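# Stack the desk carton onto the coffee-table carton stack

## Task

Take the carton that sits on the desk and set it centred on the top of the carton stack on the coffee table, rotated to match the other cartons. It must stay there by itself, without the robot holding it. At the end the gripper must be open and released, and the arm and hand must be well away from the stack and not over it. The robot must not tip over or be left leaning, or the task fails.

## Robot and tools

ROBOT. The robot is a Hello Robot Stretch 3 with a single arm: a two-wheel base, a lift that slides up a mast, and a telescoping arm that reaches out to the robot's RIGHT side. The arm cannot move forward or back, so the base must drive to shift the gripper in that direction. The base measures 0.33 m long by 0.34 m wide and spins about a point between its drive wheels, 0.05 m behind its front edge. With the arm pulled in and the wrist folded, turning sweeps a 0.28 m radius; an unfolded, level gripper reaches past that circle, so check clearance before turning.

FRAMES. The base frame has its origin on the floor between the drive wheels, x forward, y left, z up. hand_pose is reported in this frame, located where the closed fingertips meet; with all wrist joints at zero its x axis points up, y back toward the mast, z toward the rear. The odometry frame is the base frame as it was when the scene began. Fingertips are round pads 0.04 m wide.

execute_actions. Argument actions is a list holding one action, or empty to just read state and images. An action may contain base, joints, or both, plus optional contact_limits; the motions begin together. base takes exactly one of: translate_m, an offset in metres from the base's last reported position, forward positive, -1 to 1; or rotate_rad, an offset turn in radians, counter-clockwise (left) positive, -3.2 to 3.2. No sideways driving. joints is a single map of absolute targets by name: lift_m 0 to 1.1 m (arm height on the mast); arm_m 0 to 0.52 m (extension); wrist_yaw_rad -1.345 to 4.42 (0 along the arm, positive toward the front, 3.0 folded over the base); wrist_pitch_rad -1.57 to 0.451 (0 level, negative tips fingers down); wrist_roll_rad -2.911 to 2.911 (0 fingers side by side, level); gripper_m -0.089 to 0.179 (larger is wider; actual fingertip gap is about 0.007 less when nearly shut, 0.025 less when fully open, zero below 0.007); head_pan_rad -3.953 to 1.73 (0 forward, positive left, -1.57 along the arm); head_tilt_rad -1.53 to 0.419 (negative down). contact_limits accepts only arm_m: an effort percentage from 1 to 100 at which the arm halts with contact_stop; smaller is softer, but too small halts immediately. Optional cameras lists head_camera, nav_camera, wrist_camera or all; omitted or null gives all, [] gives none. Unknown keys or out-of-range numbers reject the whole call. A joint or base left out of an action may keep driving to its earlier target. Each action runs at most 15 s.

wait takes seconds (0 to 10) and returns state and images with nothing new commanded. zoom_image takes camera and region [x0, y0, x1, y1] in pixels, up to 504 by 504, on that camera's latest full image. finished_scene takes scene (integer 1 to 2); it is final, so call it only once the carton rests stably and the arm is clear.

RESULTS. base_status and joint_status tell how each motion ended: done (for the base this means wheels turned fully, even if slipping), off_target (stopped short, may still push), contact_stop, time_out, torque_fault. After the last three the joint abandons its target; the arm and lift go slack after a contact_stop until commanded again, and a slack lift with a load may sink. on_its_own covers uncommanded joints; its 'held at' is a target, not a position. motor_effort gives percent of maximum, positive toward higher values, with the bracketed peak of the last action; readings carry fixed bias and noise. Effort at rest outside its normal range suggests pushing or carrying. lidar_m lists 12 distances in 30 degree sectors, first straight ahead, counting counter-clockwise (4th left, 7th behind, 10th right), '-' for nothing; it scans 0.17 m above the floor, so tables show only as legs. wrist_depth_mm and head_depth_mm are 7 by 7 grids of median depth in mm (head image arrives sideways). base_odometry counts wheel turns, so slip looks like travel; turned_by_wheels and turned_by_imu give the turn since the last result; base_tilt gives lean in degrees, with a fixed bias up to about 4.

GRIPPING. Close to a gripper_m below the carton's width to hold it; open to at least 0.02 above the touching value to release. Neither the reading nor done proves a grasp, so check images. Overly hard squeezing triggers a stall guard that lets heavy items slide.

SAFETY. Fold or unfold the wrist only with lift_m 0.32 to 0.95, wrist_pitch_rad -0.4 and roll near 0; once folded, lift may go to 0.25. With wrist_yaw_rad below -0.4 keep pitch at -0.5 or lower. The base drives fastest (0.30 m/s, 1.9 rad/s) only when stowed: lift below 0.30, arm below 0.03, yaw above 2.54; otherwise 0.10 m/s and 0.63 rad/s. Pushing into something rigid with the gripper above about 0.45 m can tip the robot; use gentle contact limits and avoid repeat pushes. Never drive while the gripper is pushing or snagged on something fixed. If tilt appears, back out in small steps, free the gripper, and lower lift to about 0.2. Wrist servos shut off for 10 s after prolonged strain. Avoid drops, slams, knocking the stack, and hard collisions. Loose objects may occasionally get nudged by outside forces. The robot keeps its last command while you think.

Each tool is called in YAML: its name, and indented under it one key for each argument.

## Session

execute_actions:
  actions: []

Scene clock: 0.00 s.
base_odometry: x=+0.000 y=+0.000 heading=+0.000 (m, m, rad; odometry frame)
turned_by_wheels: +0.000 (rad since the last result)
turned_by_imu: +0.000 (rad since the last result)
base_tilt: forward=-1.6 right=+0.0 (deg)
lidar_m: 1.85 1.27 2.27 1.29 1.10 1.10 1.24 2.08 1.69 2.39 2.44 2.34
head_depth_mm: 1973 2801 2855 2885 2883 2857 2274 / 1976 2985 3143 3135 3164 3096 2262 / 1970 3034 3398 3475 3446 3324 1828 / 1965 3000 3712 3779 3768 3401 1733 / 1976 3020 3454 3464 3498 3348 1554 / 1893 3013 3134 3132 3130 1541 1432 / 1807 2829 2864 2886 2886 2788 1433
base_status: not commanded
joint_positions: lift_m=+0.526 arm_m=+0.001 wrist_yaw_rad=+3.104 wrist_pitch_rad=-0.397 wrist_roll_rad=-0.004 gripper_m=+0.037 head_pan_rad=-0.017 head_tilt_rad=+0.000
joint_status: not commanded
motor_effort: left_wheel=+1 right_wheel=-1 lift_m=+38 arm_m=-1 wrist_yaw_rad=+0 wrist_pitch_rad=+10 wrist_roll_rad=+0 gripper_m=+0 head_pan_rad=+1 head_tilt_rad=+2 (%)
hand_pose: x=-0.0128 y=+0.0813 z=+0.5434 quat_wxyz=(+0.152, +0.694, +0.127, +0.692) (m; base frame)
wrist_depth_mm: 782 897 - - - - - / 830 971 - - - - - / 856 - - - - - - / 904 - - - - - - / 875 913 919 889 890 869 878 / 774 769 761 748 723 743 742 / 665 657 644 649 642 637 636
pictures: head_camera (sideways: a quarter turn clockwise sets it upright), nav_camera (sideways: a quarter turn counterclockwise sets it upright), wrist_camera
Images, in order (width x height): head_camera 896x504, nav_camera 672x504, wrist_camera 644x364.

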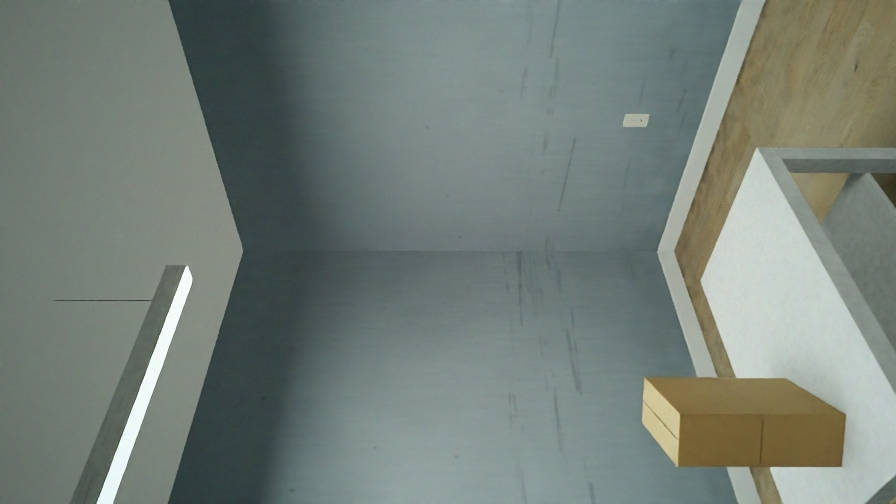

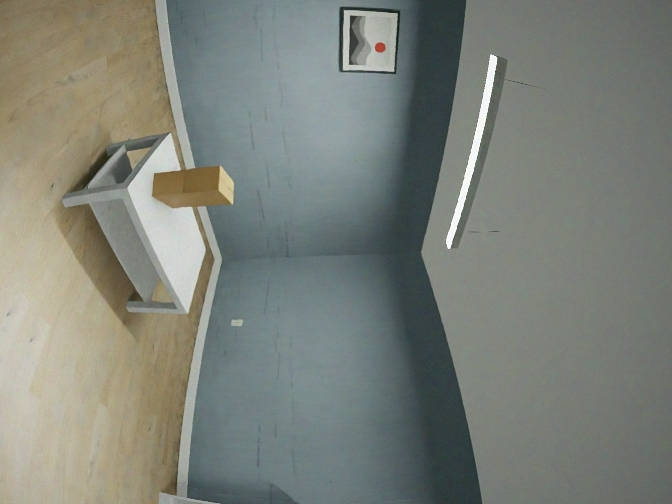

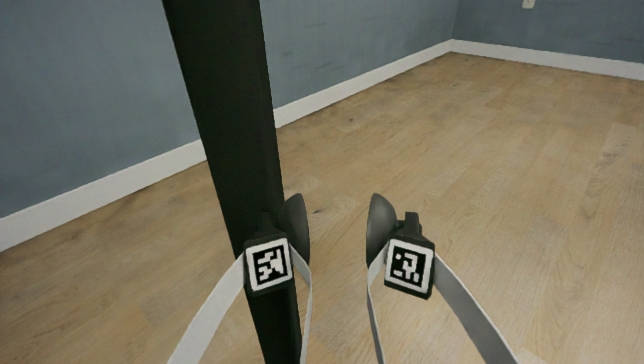

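execute_actions:
  actions:
    - {"joints":{"head_pan_rad":-1.3,"head_tilt_rad":-0.5}}
  cameras: ["head_camera","nav_camera"]

execute_actions:
  actions:
    - {"joints":{"head_pan_rad":0.4,"head_tilt_rad":-0.6}}
  cameras: ["head_camera","nav_camera"]

Scene clock: 1.83 s.
base_odometry: x=+0.000 y=+0.000 heading=+0.000 (m, m, rad; odometry frame)
turned_by_wheels: +0.000 (rad since the last result)
turned_by_imu: +0.000 (rad since the last result)
base_tilt: forward=-1.5 right=+0.0 (deg)
lidar_m: 1.84 1.27 2.28 1.29 1.10 1.10 1.24 2.08 1.69 2.39 2.44 2.34
head_depth_mm: 2517 2705 2206 2686 1986 1591 1313 / 2840 3042 3191 2614 2020 1593 1316 / 2744 3008 3319 2753 2011 1587 1328 / 2611 2859 3129 2720 2000 1594 1320 / 2491 2751 2944 2735 2009 1604 1324 / 2360 2493 2647 2645 2009 1608 1327 / 2254 2396 2575 2563 2025 1604 1326
base_status: not commanded
joint_positions: lift_m=+0.526 arm_m=+0.001 wrist_yaw_rad=+3.104 wrist_pitch_rad=-0.397 wrist_roll_rad=-0.004 gripper_m=+0.037 head_pan_rad=-1.293 head_tilt_rad=-0.493
joint_status: all done
motor_effort: left_wheel=+1(1) right_wheel=+0(0) lift_m=+38(38) arm_m=-1(1) wrist_yaw_rad=-1(1) wrist_pitch_rad=+9(9) wrist_roll_rad=+0(0) gripper_m=+0(0) head_pan_rad=-3(41) head_tilt_rad=-3(28) (%)
hand_pose: x=-0.0128 y=+0.0813 z=+0.5434 quat_wxyz=(+0.152, +0.694, +0.127, +0.692) (m; base frame)
wrist_depth_mm: 783 891 - - - - - / 815 967 - - - - - / 866 - - - - - - / 909 - - - - - - / 887 923 900 894 888 869 870 / 779 755 772 739 720 743 737 / 662 660 644 652 644 643 642
pictures: head_camera (sideways: a quarter turn clockwise sets it upright), nav_camera (sideways: a quarter turn counterclockwise sets it upright)
Images, in order (width x height): head_camera 896x504, nav_camera 672x504.

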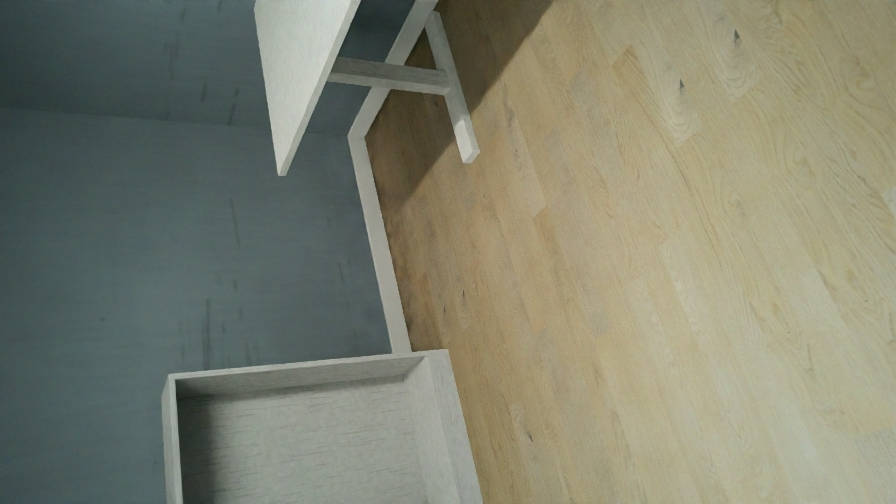

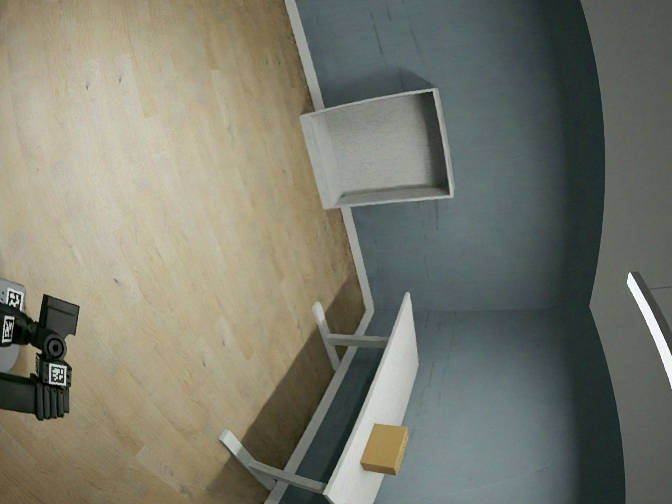

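Scene clock: 3.23 s.
base_odometry: x=+0.000 y=+0.000 heading=+0.000 (m, m, rad; odometry frame)
turned_by_wheels: +0.000 (rad since the last result)
turned_by_imu: +0.000 (rad since the last result)
base_tilt: forward=-1.7 right=+0.1 (deg)
lidar_m: 1.84 1.27 2.28 1.29 1.10 1.10 1.24 2.08 1.69 2.39 2.44 2.34
head_depth_mm: 2824 3160 2090 1882 1796 1465 1244 / 2712 2951 1783 1711 1797 1476 1240 / 2606 2877 1630 1637 1753 1474 1249 / 2506 2766 2994 2117 1810 1469 1246 / 2400 2644 2927 2335 1803 1479 1248 / 2329 2525 2788 2334 1809 1479 1248 / 2241 2478 2731 2331 1799 1478 1258
base_status: not commanded
joint_positions: lift_m=+0.526 arm_m=+0.001 wrist_yaw_rad=+3.104 wrist_pitch_rad=-0.397 wrist_roll_rad=-0.004 gripper_m=+0.037 head_pan_rad=+0.393 head_tilt_rad=-0.592
joint_status: all done
motor_effort: left_wheel=+1(1) right_wheel=-1(0) lift_m=+38(38) arm_m=-1(1) wrist_yaw_rad=+0(0) wrist_pitch_rad=+9(10) wrist_roll_rad=+0(0) gripper_m=+0(0) head_pan_rad=+4(42) head_tilt_rad=-4(13) (%)
hand_pose: x=-0.0128 y=+0.0813 z=+0.5434 quat_wxyz=(+0.152, +0.694, +0.127, +0.692) (m; base frame)
wrist_depth_mm: 788 904 - - - - - / 824 988 - - - - - / 865 - - - - - - / 894 - - - - - - / 897 912 901 897 907 867 866 / 760 759 765 749 716 739 740 / 679 659 653 648 646 644 641
pictures: head_camera (sideways: a quarter turn clockwise sets it upright), nav_camera (sideways: a quarter turn counterclockwise sets it upright)
Images, in order (width x height): head_camera 896x504, nav_camera 672x504.

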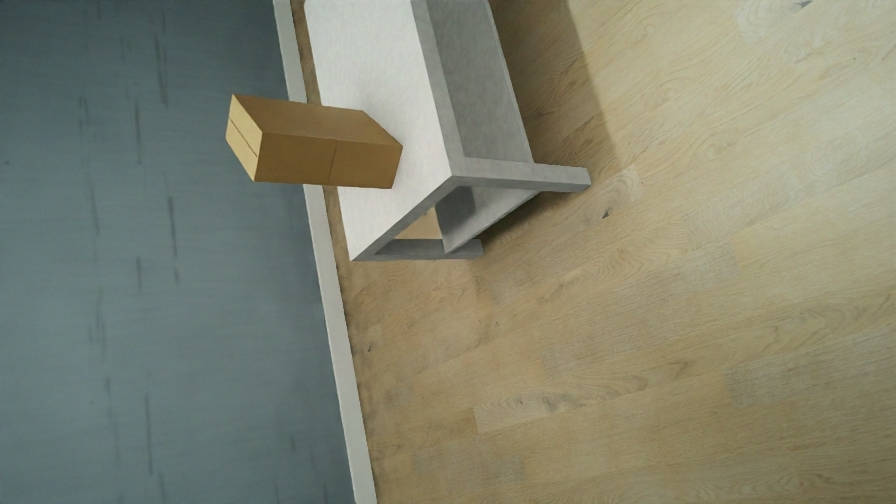

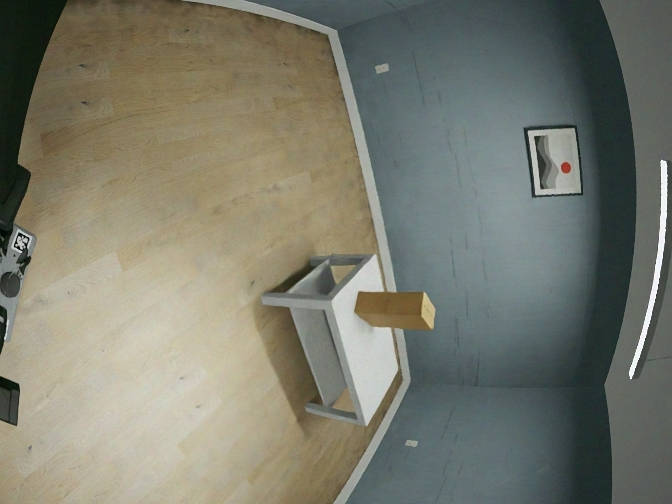

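execute_actions:
  actions:
    - {"joints":{"head_pan_rad":-2.1,"head_tilt_rad":-0.35}}
  cameras: ["head_camera","nav_camera"]

Scene clock: 5.40 s.
base_odometry: x=+0.000 y=+0.000 heading=+0.000 (m, m, rad; odometry frame)
turned_by_wheels: +0.000 (rad since the last result)
turned_by_imu: +0.000 (rad since the last result)
base_tilt: forward=-1.6 right=+0.0 (deg)
lidar_m: 1.85 1.28 2.28 1.29 1.10 1.10 1.24 2.08 1.69 2.38 2.44 2.34
head_depth_mm: 1731 1826 1967 2099 2226 1822 1454 / 1786 1892 2024 2164 2293 1836 1453 / 1831 1962 2075 2234 2341 1811 1455 / 1898 2013 2162 1866 2183 1830 1448 / 1942 2073 2194 1672 2444 1823 1459 / 1980 2136 2276 1693 2454 1826 1464 / 2045 2222 2353 1938 2471 1836 1459
base_status: not commanded
joint_positions: lift_m=+0.526 arm_m=+0.001 wrist_yaw_rad=+3.104 wrist_pitch_rad=-0.397 wrist_roll_rad=-0.004 gripper_m=+0.037 head_pan_rad=-2.093 head_tilt_rad=-0.359
joint_status: all done
motor_effort: left_wheel=+1(1) right_wheel=-1(1) lift_m=+38(38) arm_m=-1(1) wrist_yaw_rad=+0(0) wrist_pitch_rad=+10(10) wrist_roll_rad=+0(0) gripper_m=+0(0) head_pan_rad=-3(41) head_tilt_rad=+4(20) (%)
hand_pose: x=-0.0128 y=+0.0813 z=+0.5434 quat_wxyz=(+0.152, +0.694, +0.127, +0.692) (m; base frame)
wrist_depth_mm: 780 898 - - - - - / 823 964 - - - - - / 864 - - - - - - / 912 - - - - - - / 890 914 905 904 905 865 869 / 784 772 767 757 725 761 738 / 674 661 653 657 646 644 631
pictures: head_camera (sideways: a quarter turn clockwise sets it upright), nav_camera (sideways: a quarter turn counterclockwise sets it upright)
Images, in order (width x height): head_camera 896x504, nav_camera 672x504.

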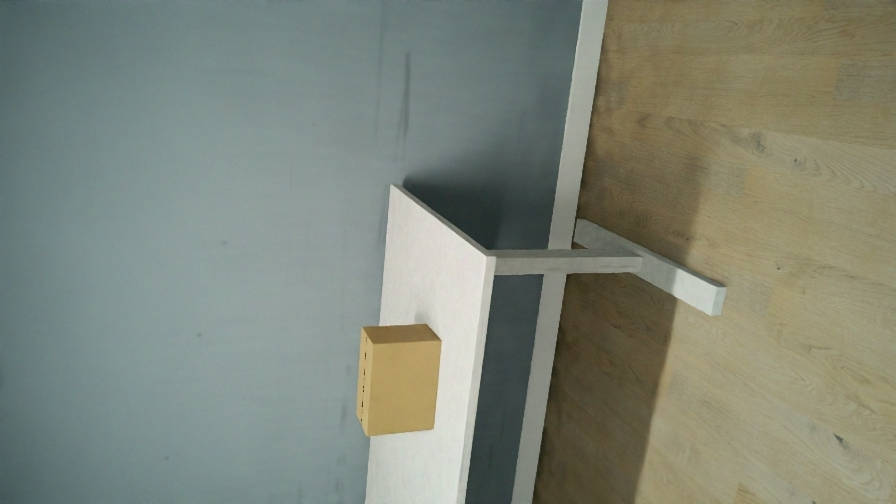

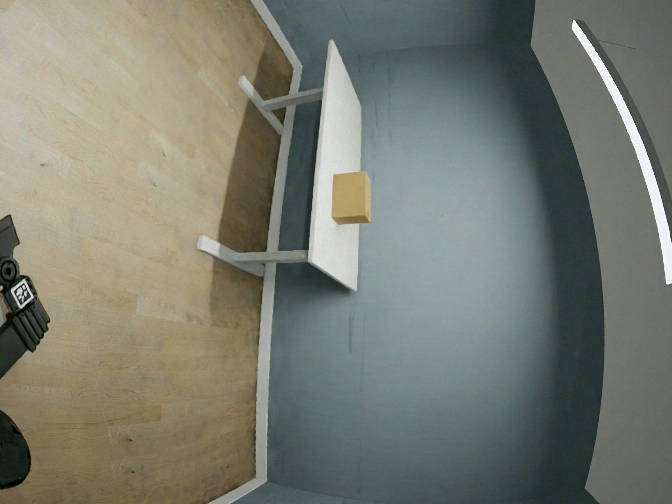

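execute_actions:
  actions:
    - {"joints":{"wrist_yaw_rad":0.0,"lift_m":0.8,"head_pan_rad":-0.3,"head_tilt_rad":-0.6},"base":{"rotate_rad":-1.69}}
  cameras: ["nav_camera"]

execute_actions:
  actions:
    - {"joints":{"wrist_pitch_rad":-1.57,"lift_m":1.1,"gripper_m":0.179,"wrist_roll_rad":1.57},"base":{"translate_m":1.0}}
  cameras: ["nav_camera","head_camera"]

Scene clock: 10.67 s.
base_odometry: x=+0.000 y=+0.000 heading=-1.690 (m, m, rad; odometry frame)
turned_by_wheels: -1.690 (rad since the last result)
turned_by_imu: -1.675 (rad since the last result)
base_tilt: forward=-1.6 right=+0.0 (deg)
lidar_m: 2.25 2.44 2.35 1.84 2.71 2.68 1.39 1.11 1.10 1.16 1.83 1.69
head_depth_mm: 1720 1896 2103 2216 1794 1465 1237 / 1783 1947 2182 2300 1790 1473 1245 / 1851 1969 1715 2148 1797 1473 1242 / 1911 2036 1715 2308 1805 1475 1251 / 2006 1632 2501 2330 1813 1477 1244 / 2096 2209 2652 2328 1812 1480 1252 / 2202 2305 2793 2328 1812 1490 1256
base_status: done
joint_positions: lift_m=+0.800 arm_m=+0.001 wrist_yaw_rad=+0.003 wrist_pitch_rad=-0.398 wrist_roll_rad=-0.004 gripper_m=+0.037 head_pan_rad=-0.307 head_tilt_rad=-0.592
joint_status: all done
motor_effort: left_wheel=+4(9) right_wheel=-2(5) lift_m=+46(48) arm_m=-1(1) wrist_yaw_rad=-2(3) wrist_pitch_rad=+10(10) wrist_roll_rad=+0(0) gripper_m=+0(0) head_pan_rad=+4(41) head_tilt_rad=-3(20) (%)
hand_pose: x=-0.0209 y=-0.3724 z=+0.8169 quat_wxyz=(+0.695, +0.141, -0.691, -0.139) (m; base frame)
wrist_depth_mm: - - - - 824 715 624 / - - - - 890 762 658 / - - - - 952 815 704 / - - - - - 891 735 / - - - - - 952 793 / - - - - - - 854 / 935 946 935 936 907 911 853
pictures: nav_camera (sideways: a quarter turn counterclockwise sets it upright)
Images, in order (width x height): nav_camera 672x504.

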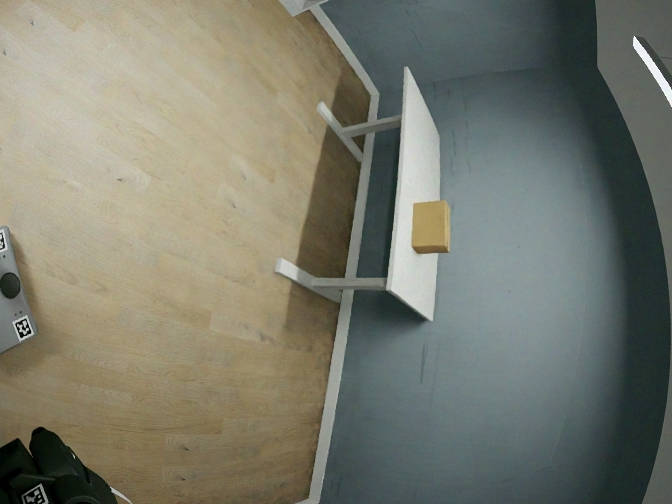

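Scene clock: 21.90 s.
base_odometry: x=-0.119 y=-0.993 heading=-1.690 (m, m, rad; odometry frame)
turned_by_wheels: +0.000 (rad since the last result)
turned_by_imu: +0.003 (rad since the last result)
base_tilt: forward=-1.7 right=+0.1 (deg)
lidar_m: 1.40 1.41 1.71 1.91 3.44 1.90 2.16 1.71 1.69 1.62 0.83 0.83
head_depth_mm: 1049 1154 1251 974 793 686 1215 / 1087 1192 1287 765 792 1367 1243 / 1130 1241 1345 795 793 1400 1245 / 1172 1299 1386 835 797 1474 1245 / 1224 1355 1427 1024 822 1473 1248 / 1282 1420 1433 1027 851 1484 1251 / 1335 1496 1435 1026 1648 1477 1252
base_status: done
joint_positions: lift_m=+1.100 arm_m=+0.001 wrist_yaw_rad=+0.003 wrist_pitch_rad=-1.562 wrist_roll_rad=+1.566 gripper_m=+0.179 head_pan_rad=-0.307 head_tilt_rad=-0.593
joint_status: all done
motor_effort: left_wheel=+3(6) right_wheel=-2(3) lift_m=+46(46) arm_m=-1(1) wrist_yaw_rad=-2(1) wrist_pitch_rad=-5(10) wrist_roll_rad=+1(1) gripper_m=+0(100) head_pan_rad=+4(4) head_tilt_rad=-4(4) (%)
hand_pose: x=-0.0216 y=-0.1234 z=+0.9820 quat_wxyz=(+0.003, +0.002, -0.710, -0.704) (m; base frame)
wrist_depth_mm: - - - - - - - / - - - - - - - / - - - - - - - / - - - - - - - / - - - - - - - / - - - - - - - / - 505 - - - - -
pictures: head_camera (sideways: a quarter turn clockwise sets it upright), nav_camera (sideways: a quarter turn counterclockwise sets it upright)
Images, in order (width x height): head_camera 896x504, nav_camera 672x504.

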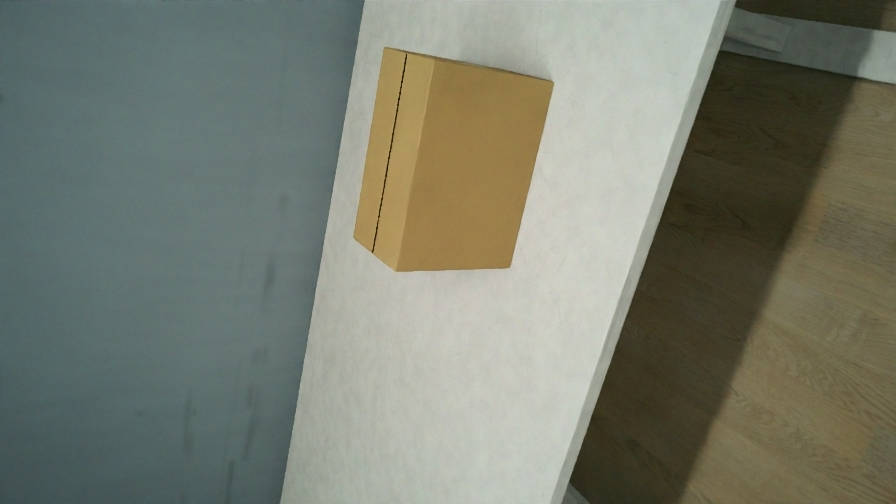

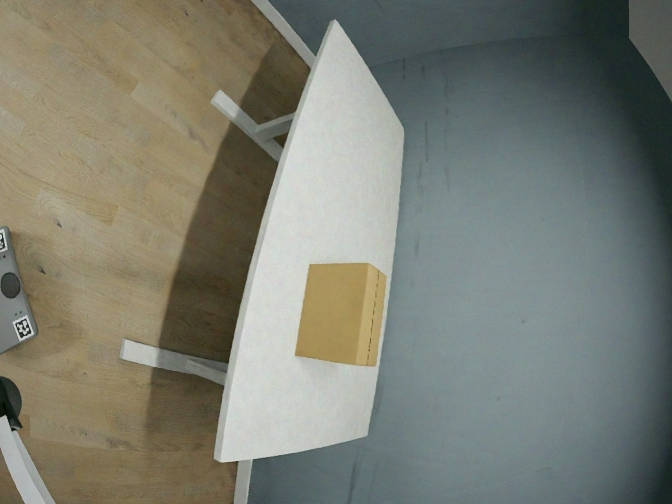

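execute_actions:
  actions:
    - {"base":{"translate_m":0.16}}
  cameras: []

execute_actions:
  actions:
    - {"joints":{"head_pan_rad":-1.57,"head_tilt_rad":-0.7},"base":{"rotate_rad":0.925}}
  cameras: []

execute_actions:
  actions:
    - {"joints":{"arm_m":0.47},"base":{"translate_m":0.06}}

Scene clock: 26.20 s.
base_odometry: x=-0.138 y=-1.152 heading=-1.690 (m, m, rad; odometry frame)
turned_by_wheels: +0.000 (rad since the last result)
turned_by_imu: +0.000 (rad since the last result)
base_tilt: forward=-1.5 right=-0.1 (deg)
lidar_m: 1.27 1.26 1.62 1.89 3.27 2.03 2.28 1.81 1.79 1.46 0.72 1.16
head_depth_mm: 942 1035 1141 697 645 648 575 / 980 1073 1190 695 680 648 1168 / 1011 1122 1226 696 718 651 1196 / 1053 1169 1281 1021 769 651 1249 / 1096 1221 1326 1022 797 686 1250 / 1148 1284 1367 1025 796 707 1249 / 1198 1344 1433 1028 798 1410 1252
base_status: done
joint_positions: lift_m=+1.100 arm_m=+0.001 wrist_yaw_rad=+0.003 wrist_pitch_rad=-1.562 wrist_roll_rad=+1.566 gripper_m=+0.179 head_pan_rad=-0.307 head_tilt_rad=-0.593
joint_status: not commanded
motor_effort: left_wheel=+3(10) right_wheel=-2(2) lift_m=+46(46) arm_m=-1(1) wrist_yaw_rad=-1(2) wrist_pitch_rad=-5(5) wrist_roll_rad=+1(1) gripper_m=+1(1) head_pan_rad=+4(4) head_tilt_rad=-4(4) (%)
hand_pose: x=-0.0216 y=-0.1234 z=+0.9820 quat_wxyz=(+0.003, +0.002, -0.710, -0.704) (m; base frame)
wrist_depth_mm: - - - - - - - / - - - - - - - / - - - - - - - / - - - - - - - / - - - - - - - / - 478 - - - - - / 502 492 483 - - - -
pictures: none
No camera images: the call's "cameras" was empty. Leave "cameras" out to get every camera's image.

Scene clock: 28.67 s.
base_odometry: x=-0.138 y=-1.152 heading=-0.765 (m, m, rad; odometry frame)
turned_by_wheels: +0.925 (rad since the last result)
turned_by_imu: +0.916 (rad since the last result)
base_tilt: forward=-1.6 right=+0.1 (deg)
lidar_m: 1.62 1.88 2.17 2.03 2.54 1.84 1.79 1.63 0.72 0.72 1.21 1.26
head_depth_mm: - - - - - - 1152 / - - - - - - - / - 1082 - - - - - / 991 1116 1157 674 - - 1156 / 997 1124 1160 677 739 - 1174 / 998 1131 1162 688 724 1296 1195 / 1008 1137 1168 893 726 1296 1197
base_status: done
joint_positions: lift_m=+1.100 arm_m=+0.001 wrist_yaw_rad=+0.003 wrist_pitch_rad=-1.562 wrist_roll_rad=+1.566 gripper_m=+0.179 head_pan_rad=-1.563 head_tilt_rad=-0.691
joint_status: all done
motor_effort: left_wheel=-1(7) right_wheel=+2(3) lift_m=+46(46) arm_m=+0(1) wrist_yaw_rad=-1(1) wrist_pitch_rad=-5(5) wrist_roll_rad=+1(1) gripper_m=+1(1) head_pan_rad=-4(41) head_tilt_rad=-4(14) (%)
hand_pose: x=-0.0216 y=-0.1234 z=+0.9820 quat_wxyz=(+0.003, +0.002, -0.710, -0.704) (m; base frame)
wrist_depth_mm: 389 389 - - - - - / 404 407 - - - - - / 416 416 - - - - - / 433 433 - - - - - / 451 450 - - - - - / 441 473 - - - - - / 499 494 - - - - -
pictures: none
No camera images: the call's "cameras" was empty. Leave "cameras" out to get every camera's image.

Scene clock: 33.30 s.
base_odometry: x=-0.094 y=-1.193 heading=-0.765 (m, m, rad; odometry frame)
turned_by_wheels: +0.000 (rad since the last result)
turned_by_imu: -0.001 (rad since the last result)
base_tilt: forward=-1.4 right=+0.1 (deg)
lidar_m: 1.56 1.83 2.15 2.03 2.62 1.94 1.85 1.64 0.73 1.17 1.21 1.21
head_depth_mm: 973 1093 1149 885 715 633 1194 / 979 1118 1148 827 720 651 1170 / - 1124 1152 669 721 650 1195 / 977 1120 1152 671 722 651 1198 / 1000 1123 1158 673 722 654 1193 / 1004 1128 1163 890 724 1294 1193 / 1008 1136 1162 893 725 1301 1196
base_status: done
joint_positions: lift_m=+1.100 arm_m=+0.470 wrist_yaw_rad=+0.002 wrist_pitch_rad=-1.563 wrist_roll_rad=+1.568 gripper_m=+0.179 head_pan_rad=-1.563 head_tilt_rad=-0.691
joint_status: all done
motor_effort: left_wheel=-2(3) right_wheel=+1(5) lift_m=+46(46) arm_m=+5(7) wrist_yaw_rad=+0(2) wrist_pitch_rad=-4(5) wrist_roll_rad=+1(1) gripper_m=+1(0) head_pan_rad=-3(3) head_tilt_rad=-4(4) (%)
hand_pose: x=-0.0216 y=-0.5923 z=+0.9820 quat_wxyz=(+0.002, +0.001, -0.710, -0.704) (m; base frame)
wrist_depth_mm: 389 380 384 377 373 370 - / 405 400 393 224 383 383 - / 420 411 234 228 399 395 - / 437 432 419 236 412 420 - / 452 446 434 247 428 435 - / 470 467 459 256 446 - - / 493 489 473 268 467 - -
pictures: head_camera (sideways: a quarter turn clockwise sets it upright), nav_camera (sideways: a quarter turn counterclockwise sets it upright), wrist_camera
Images, in order (width x height): head_camera 896x504, nav_camera 672x504, wrist_camera 644x364.

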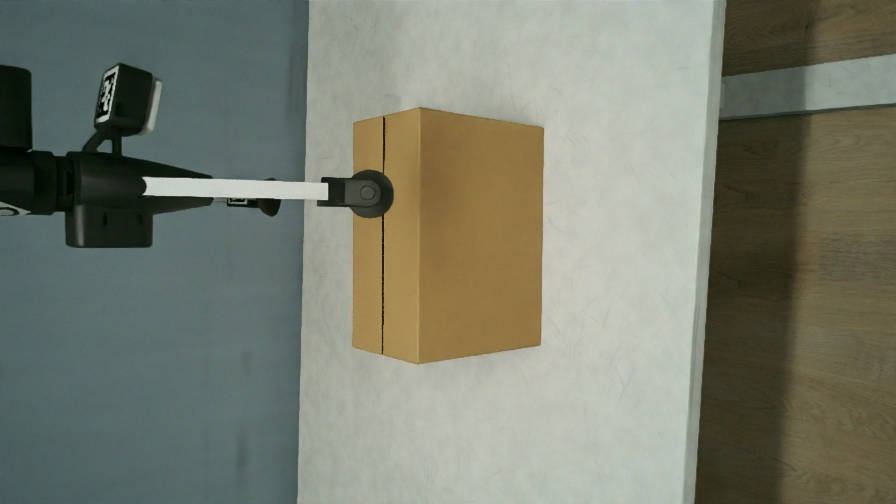

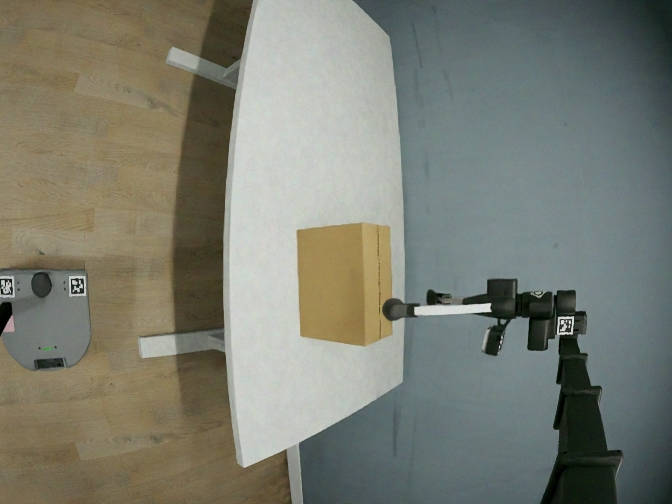

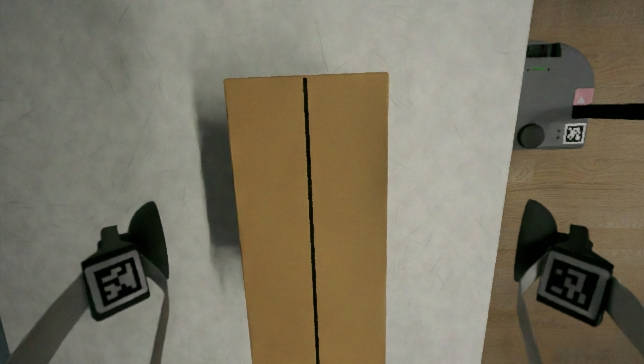

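execute_actions:
  actions:
    - {"joints":{"arm_m":0.486,"wrist_roll_rad":1.545},"base":{"translate_m":0.035}}
  cameras: ["wrist_camera"]

execute_actions:
  actions:
    - {"joints":{"lift_m":0.985}}
  cameras: ["wrist_camera","head_camera"]

Scene clock: 36.37 s.
base_odometry: x=-0.069 y=-1.218 heading=-0.765 (m, m, rad; odometry frame)
turned_by_wheels: +0.000 (rad since the last result)
turned_by_imu: -0.001 (rad since the last result)
base_tilt: forward=-1.6 right=+0.0 (deg)
lidar_m: 1.52 1.80 2.13 2.03 2.67 1.96 1.89 1.63 0.75 1.16 1.21 1.18
head_depth_mm: 972 1096 1145 882 717 633 1183 / 979 1110 1152 668 719 649 1190 / - 1124 1167 673 721 652 1191 / 978 1117 1153 673 722 652 1190 / 995 1127 1157 720 724 653 1199 / 1003 1135 1160 894 723 1296 1197 / 1008 1138 1159 895 726 1297 1195
base_status: done
joint_positions: lift_m=+1.100 arm_m=+0.486 wrist_yaw_rad=+0.002 wrist_pitch_rad=-1.563 wrist_roll_rad=+1.549 gripper_m=+0.179 head_pan_rad=-1.563 head_tilt_rad=-0.691
joint_status: all done
motor_effort: left_wheel=-1(2) right_wheel=+1(5) lift_m=+46(46) arm_m=+5(7) wrist_yaw_rad=-1(2) wrist_pitch_rad=-4(4) wrist_roll_rad=-2(1) gripper_m=+0(1) head_pan_rad=-2(3) head_tilt_rad=-4(4) (%)
hand_pose: x=-0.0216 y=-0.6083 z=+0.9820 quat_wxyz=(+0.009, +0.008, -0.710, -0.704) (m; base frame)
wrist_depth_mm: 387 385 376 216 369 369 - / 399 400 390 220 223 382 - / 418 414 408 229 394 398 - / 435 430 422 239 410 415 - / 453 443 441 247 421 428 - / 474 466 459 257 441 451 - / 495 491 482 471 468 - -
pictures: wrist_camera
Images, in order (width x height): wrist_camera 644x364.

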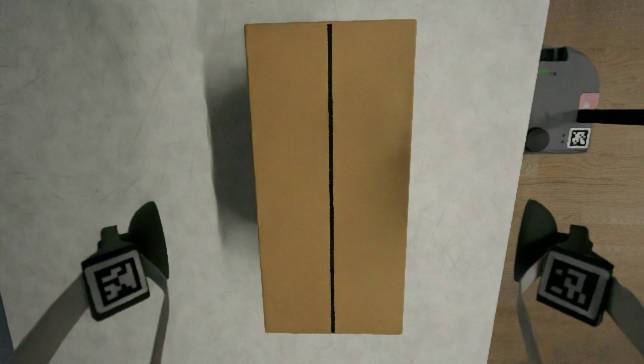

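Scene clock: 38.23 s.
base_odometry: x=-0.069 y=-1.218 heading=-0.765 (m, m, rad; odometry frame)
turned_by_wheels: +0.000 (rad since the last result)
turned_by_imu: +0.000 (rad since the last result)
base_tilt: forward=-1.6 right=+0.1 (deg)
lidar_m: 1.52 1.80 2.13 2.04 2.67 1.98 1.88 1.63 0.75 1.16 1.21 1.18
head_depth_mm: 947 - 1148 876 716 633 1176 / 950 1127 1099 669 718 650 1187 / 954 - 1107 671 719 651 1189 / 994 1111 1153 674 723 652 1194 / 1000 1120 1162 717 722 653 1195 / 1003 1133 1158 890 724 1301 1199 / 1011 1137 1163 893 726 1301 1200
base_status: not commanded
joint_positions: lift_m=+0.985 arm_m=+0.486 wrist_yaw_rad=+0.002 wrist_pitch_rad=-1.563 wrist_roll_rad=+1.549 gripper_m=+0.179 head_pan_rad=-1.563 head_tilt_rad=-0.691
joint_status: all done
motor_effort: left_wheel=-1(1) right_wheel=+1(1) lift_m=+30(41) arm_m=+5(4) wrist_yaw_rad=-1(1) wrist_pitch_rad=-4(4) wrist_roll_rad=-2(2) gripper_m=+0(1) head_pan_rad=-4(3) head_tilt_rad=-4(4) (%)
hand_pose: x=-0.0216 y=-0.6083 z=+0.8675 quat_wxyz=(+0.009, +0.008, -0.710, -0.704) (m; base frame)
wrist_depth_mm: 281 279 110 108 107 263 264 / 291 287 114 112 111 272 275 / 303 301 118 117 115 284 285 / 313 310 123 121 119 294 943 / 327 324 127 126 124 307 - / 342 342 133 131 129 321 - / 358 354 139 137 135 333 -
pictures: head_camera (sideways: a quarter turn clockwise sets it upright), wrist_camera
Images, in order (width x height): head_camera 896x504, wrist_camera 644x364.

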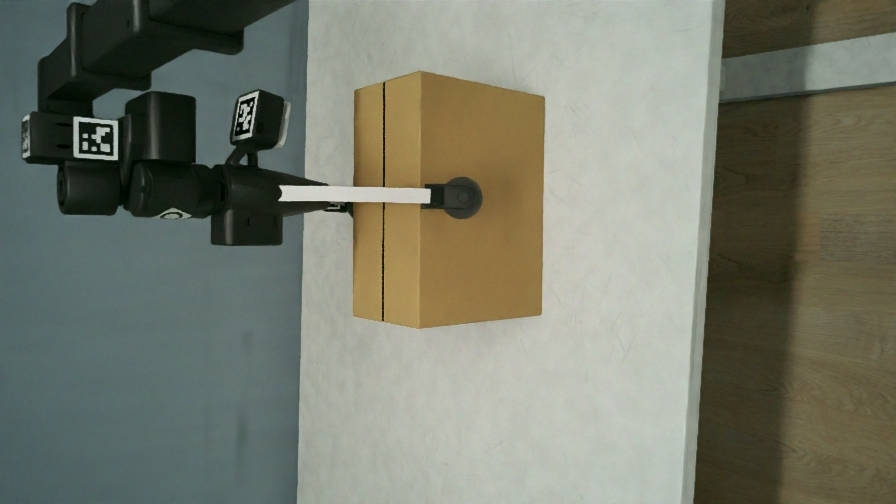

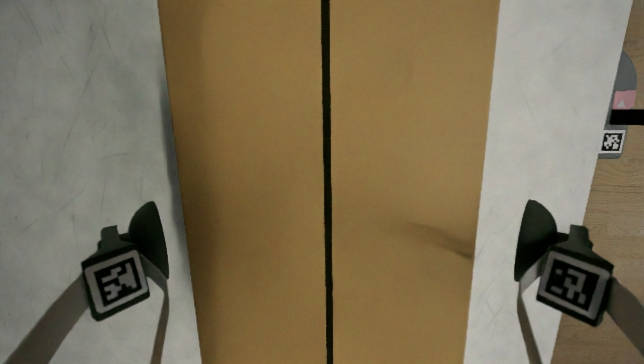

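execute_actions:
  actions:
    - {"joints":{"lift_m":0.962}}
  cameras: []

execute_actions:
  actions:
    - {"joints":{"gripper_m":0.065}}
  cameras: []

execute_actions:
  actions:
    - {"joints":{"lift_m":1.1}}
  cameras: ["head_camera"]

execute_actions:
  actions:
    - {"joints":{"arm_m":0.15,"head_pan_rad":1.3,"head_tilt_rad":-0.45}}

Scene clock: 39.90 s.
base_odometry: x=-0.069 y=-1.218 heading=-0.765 (m, m, rad; odometry frame)
turned_by_wheels: +0.000 (rad since the last result)
turned_by_imu: +0.000 (rad since the last result)
base_tilt: forward=-1.7 right=+0.0 (deg)
lidar_m: 1.52 1.80 2.13 2.03 2.67 1.97 1.89 1.63 0.75 1.16 1.22 1.18
head_depth_mm: 966 - 1098 880 718 634 1177 / 954 1140 1102 669 719 648 1194 / 968 - 913 671 719 651 1194 / 996 1115 1110 673 721 652 1192 / 1000 1126 1160 712 723 653 1193 / 1000 1127 1163 896 726 1295 1197 / 1013 1136 1164 894 725 1299 1201
base_status: not commanded
joint_positions: lift_m=+0.962 arm_m=+0.486 wrist_yaw_rad=+0.002 wrist_pitch_rad=-1.560 wrist_roll_rad=+1.549 gripper_m=+0.179 head_pan_rad=-1.563 head_tilt_rad=-0.691
joint_status: all done
motor_effort: left_wheel=-1(1) right_wheel=+1(1) lift_m=+29(30) arm_m=+4(5) wrist_yaw_rad=-1(1) wrist_pitch_rad=-6(10) wrist_roll_rad=-2(2) gripper_m=+0(1) head_pan_rad=-3(3) head_tilt_rad=-4(3) (%)
hand_pose: x=-0.0216 y=-0.6091 z=+0.8445 quat_wxyz=(+0.009, +0.008, -0.711, -0.703) (m; base frame)
wrist_depth_mm: 261 91 88 87 87 85 242 / 271 264 92 91 89 89 252 / 282 273 95 94 93 92 261 / 290 286 99 98 96 96 271 / 303 105 103 101 100 99 - / 317 110 107 106 104 103 - / 333 325 112 110 109 109 -
pictures: none
No camera images: the call's "cameras" was empty. Leave "cameras" out to get every camera's image.

Scene clock: 41.53 s.
base_odometry: x=-0.069 y=-1.218 heading=-0.765 (m, m, rad; odometry frame)
turned_by_wheels: +0.000 (rad since the last result)
turned_by_imu: +0.000 (rad since the last result)
base_tilt: forward=-1.6 right=+0.0 (deg)
lidar_m: 1.52 1.80 2.13 2.03 2.67 1.97 1.89 1.63 0.75 1.16 1.21 1.18
head_depth_mm: 962 - 1100 880 718 633 1180 / 954 1141 1101 669 717 648 1193 / 971 - 1103 672 720 651 1194 / 993 1114 1109 671 721 651 1193 / 999 1125 1154 711 724 652 1195 / 1002 1134 1165 892 724 1301 1196 / 1010 1135 1163 892 724 1300 1201
base_status: not commanded
joint_positions: lift_m=+0.962 arm_m=+0.486 wrist_yaw_rad=+0.002 wrist_pitch_rad=-1.560 wrist_roll_rad=+1.549 gripper_m=+0.073 head_pan_rad=-1.563 head_tilt_rad=-0.691
joint_status: gripper_m off_target (ended at +0.073, target +0.065)
motor_effort: left_wheel=-1(1) right_wheel=+1(1) lift_m=+29(29) arm_m=+4(4) wrist_yaw_rad=-1(2) wrist_pitch_rad=-6(6) wrist_roll_rad=-2(2) gripper_m=-100(100) head_pan_rad=-4(2) head_tilt_rad=-4(3) (%)
hand_pose: x=-0.0216 y=-0.6089 z=+0.8445 quat_wxyz=(+0.009, +0.008, -0.711, -0.704) (m; base frame)
wrist_depth_mm: 261 91 89 87 87 86 243 / 270 264 92 91 90 89 252 / 281 274 95 94 93 92 261 / 291 287 99 98 96 96 273 / 303 201 103 102 100 99 - / 317 212 107 106 104 103 - / 331 328 112 111 109 109 -
pictures: none
No camera images: the call's "cameras" was empty. Leave "cameras" out to get every camera's image.

Scene clock: 43.63 s.
base_odometry: x=-0.069 y=-1.218 heading=-0.765 (m, m, rad; odometry frame)
turned_by_wheels: +0.000 (rad since the last result)
turned_by_imu: +0.000 (rad since the last result)
base_tilt: forward=-1.6 right=+0.0 (deg)
lidar_m: 1.53 1.80 2.13 2.04 2.67 1.97 1.88 1.63 0.75 1.17 1.21 1.18
head_depth_mm: 975 1092 1056 883 717 634 1171 / 984 1092 573 652 719 649 1188 / - 1105 570 656 720 650 1191 / 976 1098 578 659 721 652 1191 / 998 1106 588 833 725 652 1192 / 1004 1134 1161 891 725 1309 1193 / 1010 1139 1163 892 724 1302 1200
base_status: not commanded
joint_positions: lift_m=+1.100 arm_m=+0.486 wrist_yaw_rad=+0.002 wrist_pitch_rad=-1.561 wrist_roll_rad=+1.549 gripper_m=+0.077 head_pan_rad=-1.563 head_tilt_rad=-0.691
joint_status: all done
on_its_own: gripper_m is held at +0.074, not at your +0.065, by its stall guard, which is still easing
motor_effort: left_wheel=-1(1) right_wheel=+1(1) lift_m=+47(49) arm_m=+5(4) wrist_yaw_rad=-1(1) wrist_pitch_rad=-5(6) wrist_roll_rad=-2(2) gripper_m=-48(100) head_pan_rad=-3(3) head_tilt_rad=-4(4) (%)
hand_pose: x=-0.0216 y=-0.6087 z=+0.9819 quat_wxyz=(+0.009, +0.008, -0.710, -0.704) (m; base frame)
wrist_depth_mm: 389 90 88 87 86 85 - / 403 396 92 91 89 88 - / 418 410 95 94 93 92 - / 439 429 99 98 96 95 - / 452 274 103 102 100 99 - / 472 288 107 106 104 104 - / 489 487 112 111 109 109 -
pictures: head_camera (sideways: a quarter turn clockwise sets it upright)
Images, in order (width x height): head_camera 896x504.

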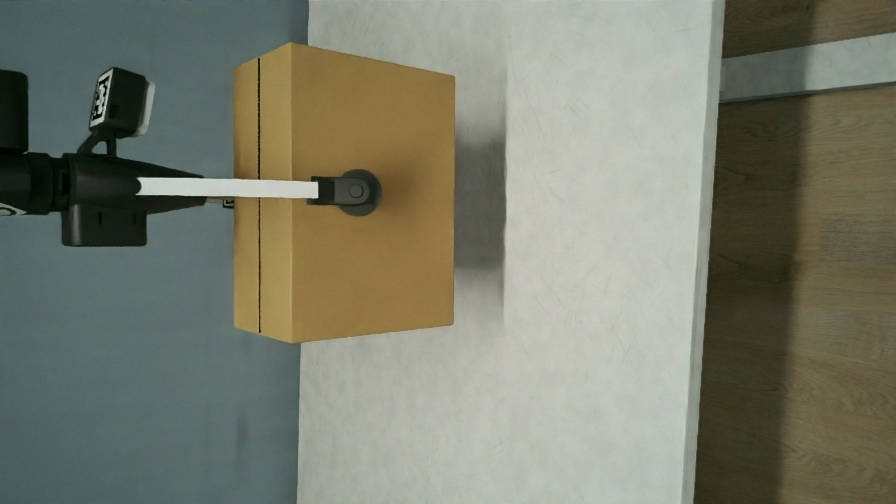

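Scene clock: 47.33 s.
base_odometry: x=-0.069 y=-1.218 heading=-0.765 (m, m, rad; odometry frame)
turned_by_wheels: +0.000 (rad since the last result)
turned_by_imu: -0.001 (rad since the last result)
base_tilt: forward=-1.5 right=+0.1 (deg)
lidar_m: 1.52 1.80 2.13 2.03 2.67 1.97 1.88 1.64 0.75 1.16 1.21 1.18
head_depth_mm: 3236 3385 3486 2942 2100 1644 1352 / 3423 3610 - 2907 2100 1646 1347 / 3324 3585 3916 2637 2095 1645 1351 / 3236 3510 3717 2524 2113 1641 1354 / 3143 3434 3637 2512 2113 1656 1360 / 3101 3337 2274 2481 2114 1646 1359 / 3030 3251 3538 2817 2125 1651 1353
base_status: not commanded
joint_positions: lift_m=+1.100 arm_m=+0.150 wrist_yaw_rad=+0.002 wrist_pitch_rad=-1.562 wrist_roll_rad=+1.548 gripper_m=+0.098 head_pan_rad=+1.293 head_tilt_rad=-0.458
joint_status: all done
on_its_own: gripper_m is held at +0.096, not at your +0.065, by its stall guard, which is still easing
motor_effort: left_wheel=-1(1) right_wheel=+1(1) lift_m=+47(47) arm_m=-6(5) wrist_yaw_rad=-1(2) wrist_pitch_rad=-5(5) wrist_roll_rad=-1(2) gripper_m=-38(48) head_pan_rad=+4(42) head_tilt_rad=+3(19) (%)
hand_pose: x=-0.0216 y=-0.2732 z=+0.9820 quat_wxyz=(+0.009, +0.008, -0.710, -0.704) (m; base frame)
wrist_depth_mm: 389 90 88 87 86 85 - / 403 397 91 91 89 88 - / 421 407 95 94 93 92 - / 437 428 99 98 96 96 - / 455 273 103 102 100 99 - / 468 288 107 106 104 103 - / 493 487 112 110 109 109 -
pictures: head_camera (sideways: a quarter turn clockwise sets it upright), nav_camera (sideways: a quarter turn counterclockwise sets it upright), wrist_camera
Images, in order (width x height): head_camera 896x504, nav_camera 672x504, wrist_camera 644x364.

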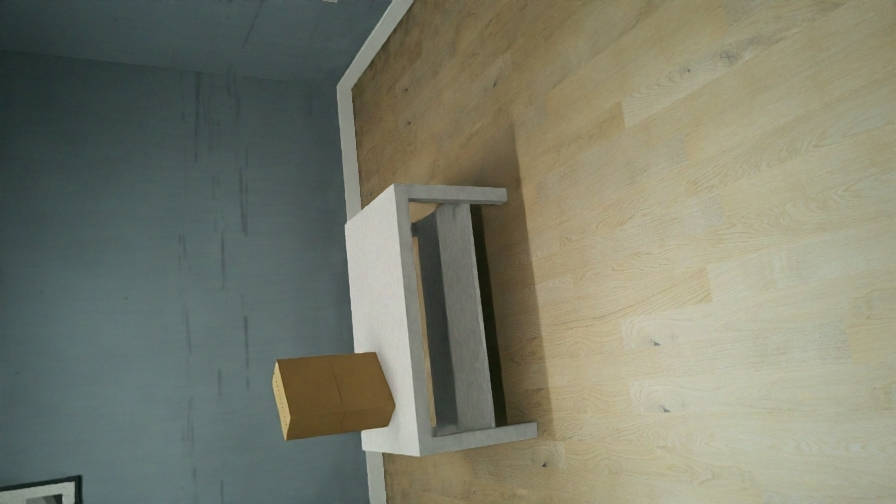

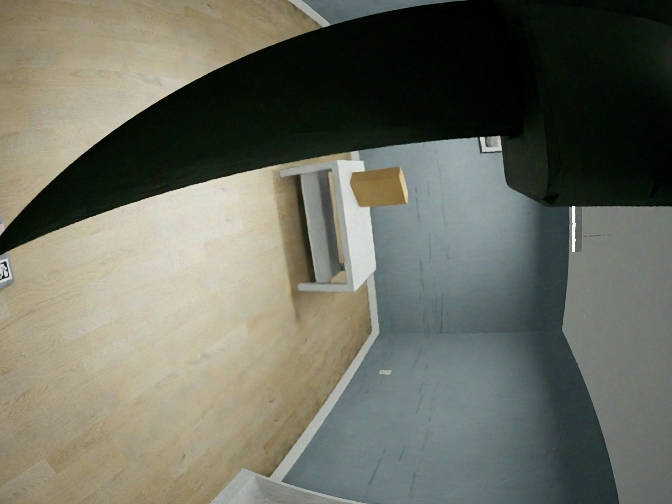

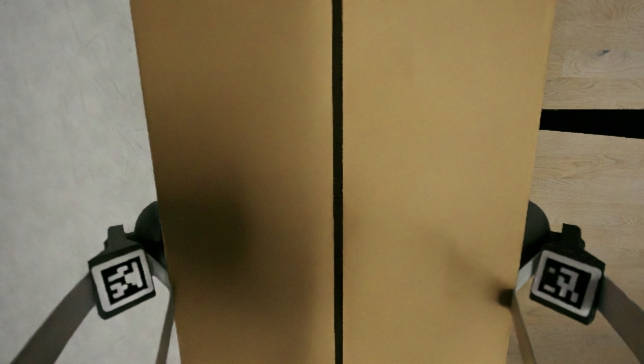

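execute_actions:
  actions:
    - {"base":{"rotate_rad":1.51},"joints":{"head_pan_rad":-0.2,"head_tilt_rad":-0.6,"wrist_roll_rad":1.57}}
  cameras: []

execute_actions:
  actions:
    - {"base":{"translate_m":1.0}}
  cameras: ["head_camera"]

execute_actions:
  actions:
    - {"base":{"translate_m":0.4}}
  cameras: ["head_camera","nav_camera"]

Scene clock: 52.23 s.
base_odometry: x=-0.069 y=-1.218 heading=+0.745 (m, m, rad; odometry frame)
turned_by_wheels: +1.510 (rad since the last result)
turned_by_imu: +1.495 (rad since the last result)
base_tilt: forward=-1.6 right=+0.0 (deg)
lidar_m: 2.03 2.86 2.01 1.89 1.75 0.75 1.16 1.19 1.18 1.52 1.79 2.13
head_depth_mm: 3342 3550 3234 2312 1798 1468 1243 / 3327 3739 3248 2313 1804 1475 1251 / 3295 3608 2911 2316 1811 1479 1248 / 3229 3583 2465 2310 1795 1473 1249 / 3167 3480 2470 2322 1801 1475 1253 / 3062 2194 2247 2286 1802 1478 1254 / 3013 3354 3114 2355 1812 1480 1257
base_status: done
joint_positions: lift_m=+1.100 arm_m=+0.150 wrist_yaw_rad=+0.002 wrist_pitch_rad=-1.562 wrist_roll_rad=+1.566 gripper_m=+0.123 head_pan_rad=-0.193 head_tilt_rad=-0.592
joint_status: all done
on_its_own: gripper_m is held at +0.122, not at your +0.065, by its stall guard, which is still easing
motor_effort: left_wheel=-2(6) right_wheel=+2(3) lift_m=+47(47) arm_m=-6(6) wrist_yaw_rad=-1(1) wrist_pitch_rad=-4(4) wrist_roll_rad=+1(2) gripper_m=-25(32) head_pan_rad=-4(41) head_tilt_rad=-3(16) (%)
hand_pose: x=-0.0216 y=-0.2732 z=+0.9820 quat_wxyz=(+0.003, +0.002, -0.710, -0.704) (m; base frame)
wrist_depth_mm: - 91 89 88 86 86 - / - - 92 91 90 89 - / - - 95 94 93 92 - / - - 99 98 96 96 - / - - 103 102 100 99 - / - - 107 106 104 103 - / - - 112 110 109 108 -
pictures: none
No camera images: the call's "cameras" was empty. Leave "cameras" out to get every camera's image.

Scene clock: 63.47 s.
base_odometry: x=+0.666 y=-0.540 heading=+0.745 (m, m, rad; odometry frame)
turned_by_wheels: +0.000 (rad since the last result)
turned_by_imu: +0.001 (rad since the last result)
base_tilt: forward=-1.5 right=+0.0 (deg)
lidar_m: 1.05 1.06 2.06 1.95 2.00 2.28 1.72 1.93 1.68 1.75 1.85 1.20
head_depth_mm: 2441 2723 2977 2319 1738 1469 1243 / 2383 2684 2919 1499 1648 1461 1245 / 2327 2592 2877 1490 1643 1478 1245 / 2293 2535 2784 1514 1648 1474 1248 / 2256 2497 2654 1455 1546 1478 1251 / 2198 2442 1294 1370 1544 1479 1261 / 2171 2354 2562 1579 1353 1448 1249
base_status: done
joint_positions: lift_m=+1.100 arm_m=+0.150 wrist_yaw_rad=+0.002 wrist_pitch_rad=-1.562 wrist_roll_rad=+1.566 gripper_m=+0.126 head_pan_rad=-0.193 head_tilt_rad=-0.593
joint_status: not commanded
on_its_own: gripper_m is held at +0.125, not at your +0.065, by its stall guard, which is not easing now
motor_effort: left_wheel=-2(4) right_wheel=+1(6) lift_m=+47(46) arm_m=-6(6) wrist_yaw_rad=-1(1) wrist_pitch_rad=-4(4) wrist_roll_rad=+1(1) gripper_m=-24(26) head_pan_rad=-4(3) head_tilt_rad=-3(3) (%)
hand_pose: x=-0.0216 y=-0.2732 z=+0.9820 quat_wxyz=(+0.003, +0.002, -0.710, -0.704) (m; base frame)
wrist_depth_mm: - 90 88 87 86 85 - / - - 91 90 89 88 - / - - 95 94 92 92 - / - - 99 97 96 95 - / - - 103 101 100 99 - / - 110 107 106 104 104 - / - - 112 111 109 109 -
pictures: head_camera (sideways: a quarter turn clockwise sets it upright)
Images, in order (width x height): head_camera 896x504.

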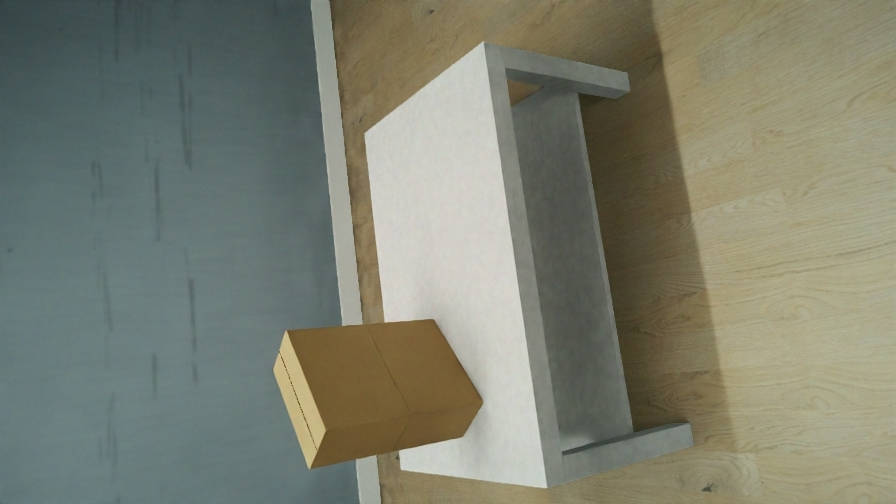

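Scene clock: 68.70 s.
base_odometry: x=+0.960 y=-0.269 heading=+0.745 (m, m, rad; odometry frame)
turned_by_wheels: +0.000 (rad since the last result)
turned_by_imu: +0.000 (rad since the last result)
base_tilt: forward=-1.7 right=-0.1 (deg)
lidar_m: 1.15 0.66 2.08 1.98 2.03 2.63 2.13 2.28 1.82 1.53 1.83 0.86
head_depth_mm: 2037 2290 2571 2292 1168 1288 1247 / 2007 2227 2493 2326 1167 1251 1251 / 1948 2171 2423 2304 1172 1206 1250 / 1937 2154 2394 2321 1164 1042 1251 / 1907 2090 2315 1076 1137 1012 1222 / 1850 2046 2254 950 1049 986 1194 / 1824 2002 2221 938 1108 986 1143
base_status: done
joint_positions: lift_m=+1.100 arm_m=+0.150 wrist_yaw_rad=+0.002 wrist_pitch_rad=-1.562 wrist_roll_rad=+1.566 gripper_m=+0.126 head_pan_rad=-0.193 head_tilt_rad=-0.593
joint_status: not commanded
on_its_own: gripper_m is held at +0.125, not at your +0.065, by its stall guard, which is not easing now
motor_effort: left_wheel=-2(4) right_wheel=+1(3) lift_m=+47(47) arm_m=-6(6) wrist_yaw_rad=+0(2) wrist_pitch_rad=-4(5) wrist_roll_rad=+1(1) gripper_m=-24(24) head_pan_rad=-4(3) head_tilt_rad=-3(3) (%)
hand_pose: x=-0.0216 y=-0.2732 z=+0.9820 quat_wxyz=(+0.003, +0.002, -0.710, -0.704) (m; base frame)
wrist_depth_mm: - 90 88 87 86 85 - / - - 91 90 89 88 - / - - 95 94 92 92 - / - - 99 97 96 95 - / - - 103 101 100 99 - / - 110 107 105 104 104 - / - - 112 111 109 109 -
pictures: head_camera (sideways: a quarter turn clockwise sets it upright), nav_camera (sideways: a quarter turn counterclockwise sets it upright)
Images, in order (width x height): head_camera 896x504, nav_camera 672x504.

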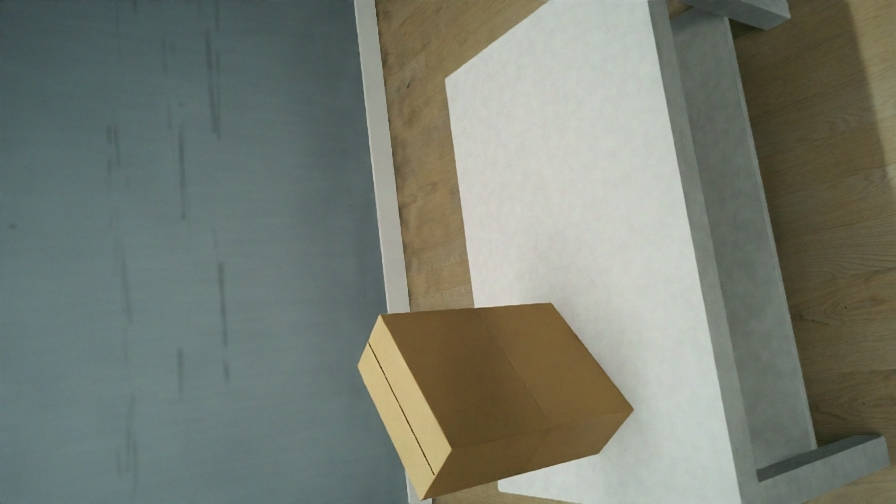

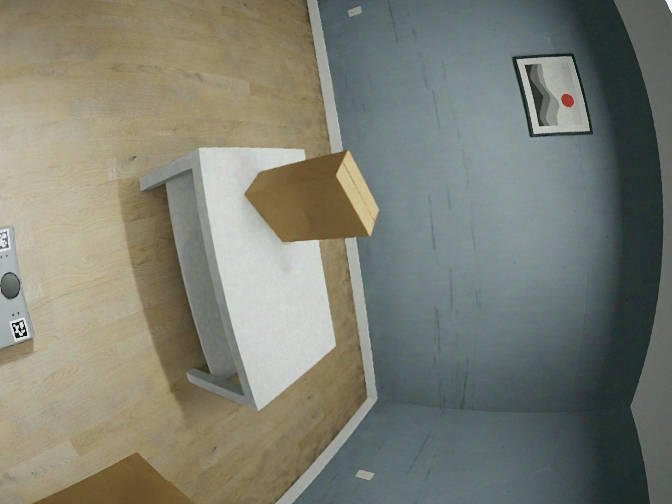

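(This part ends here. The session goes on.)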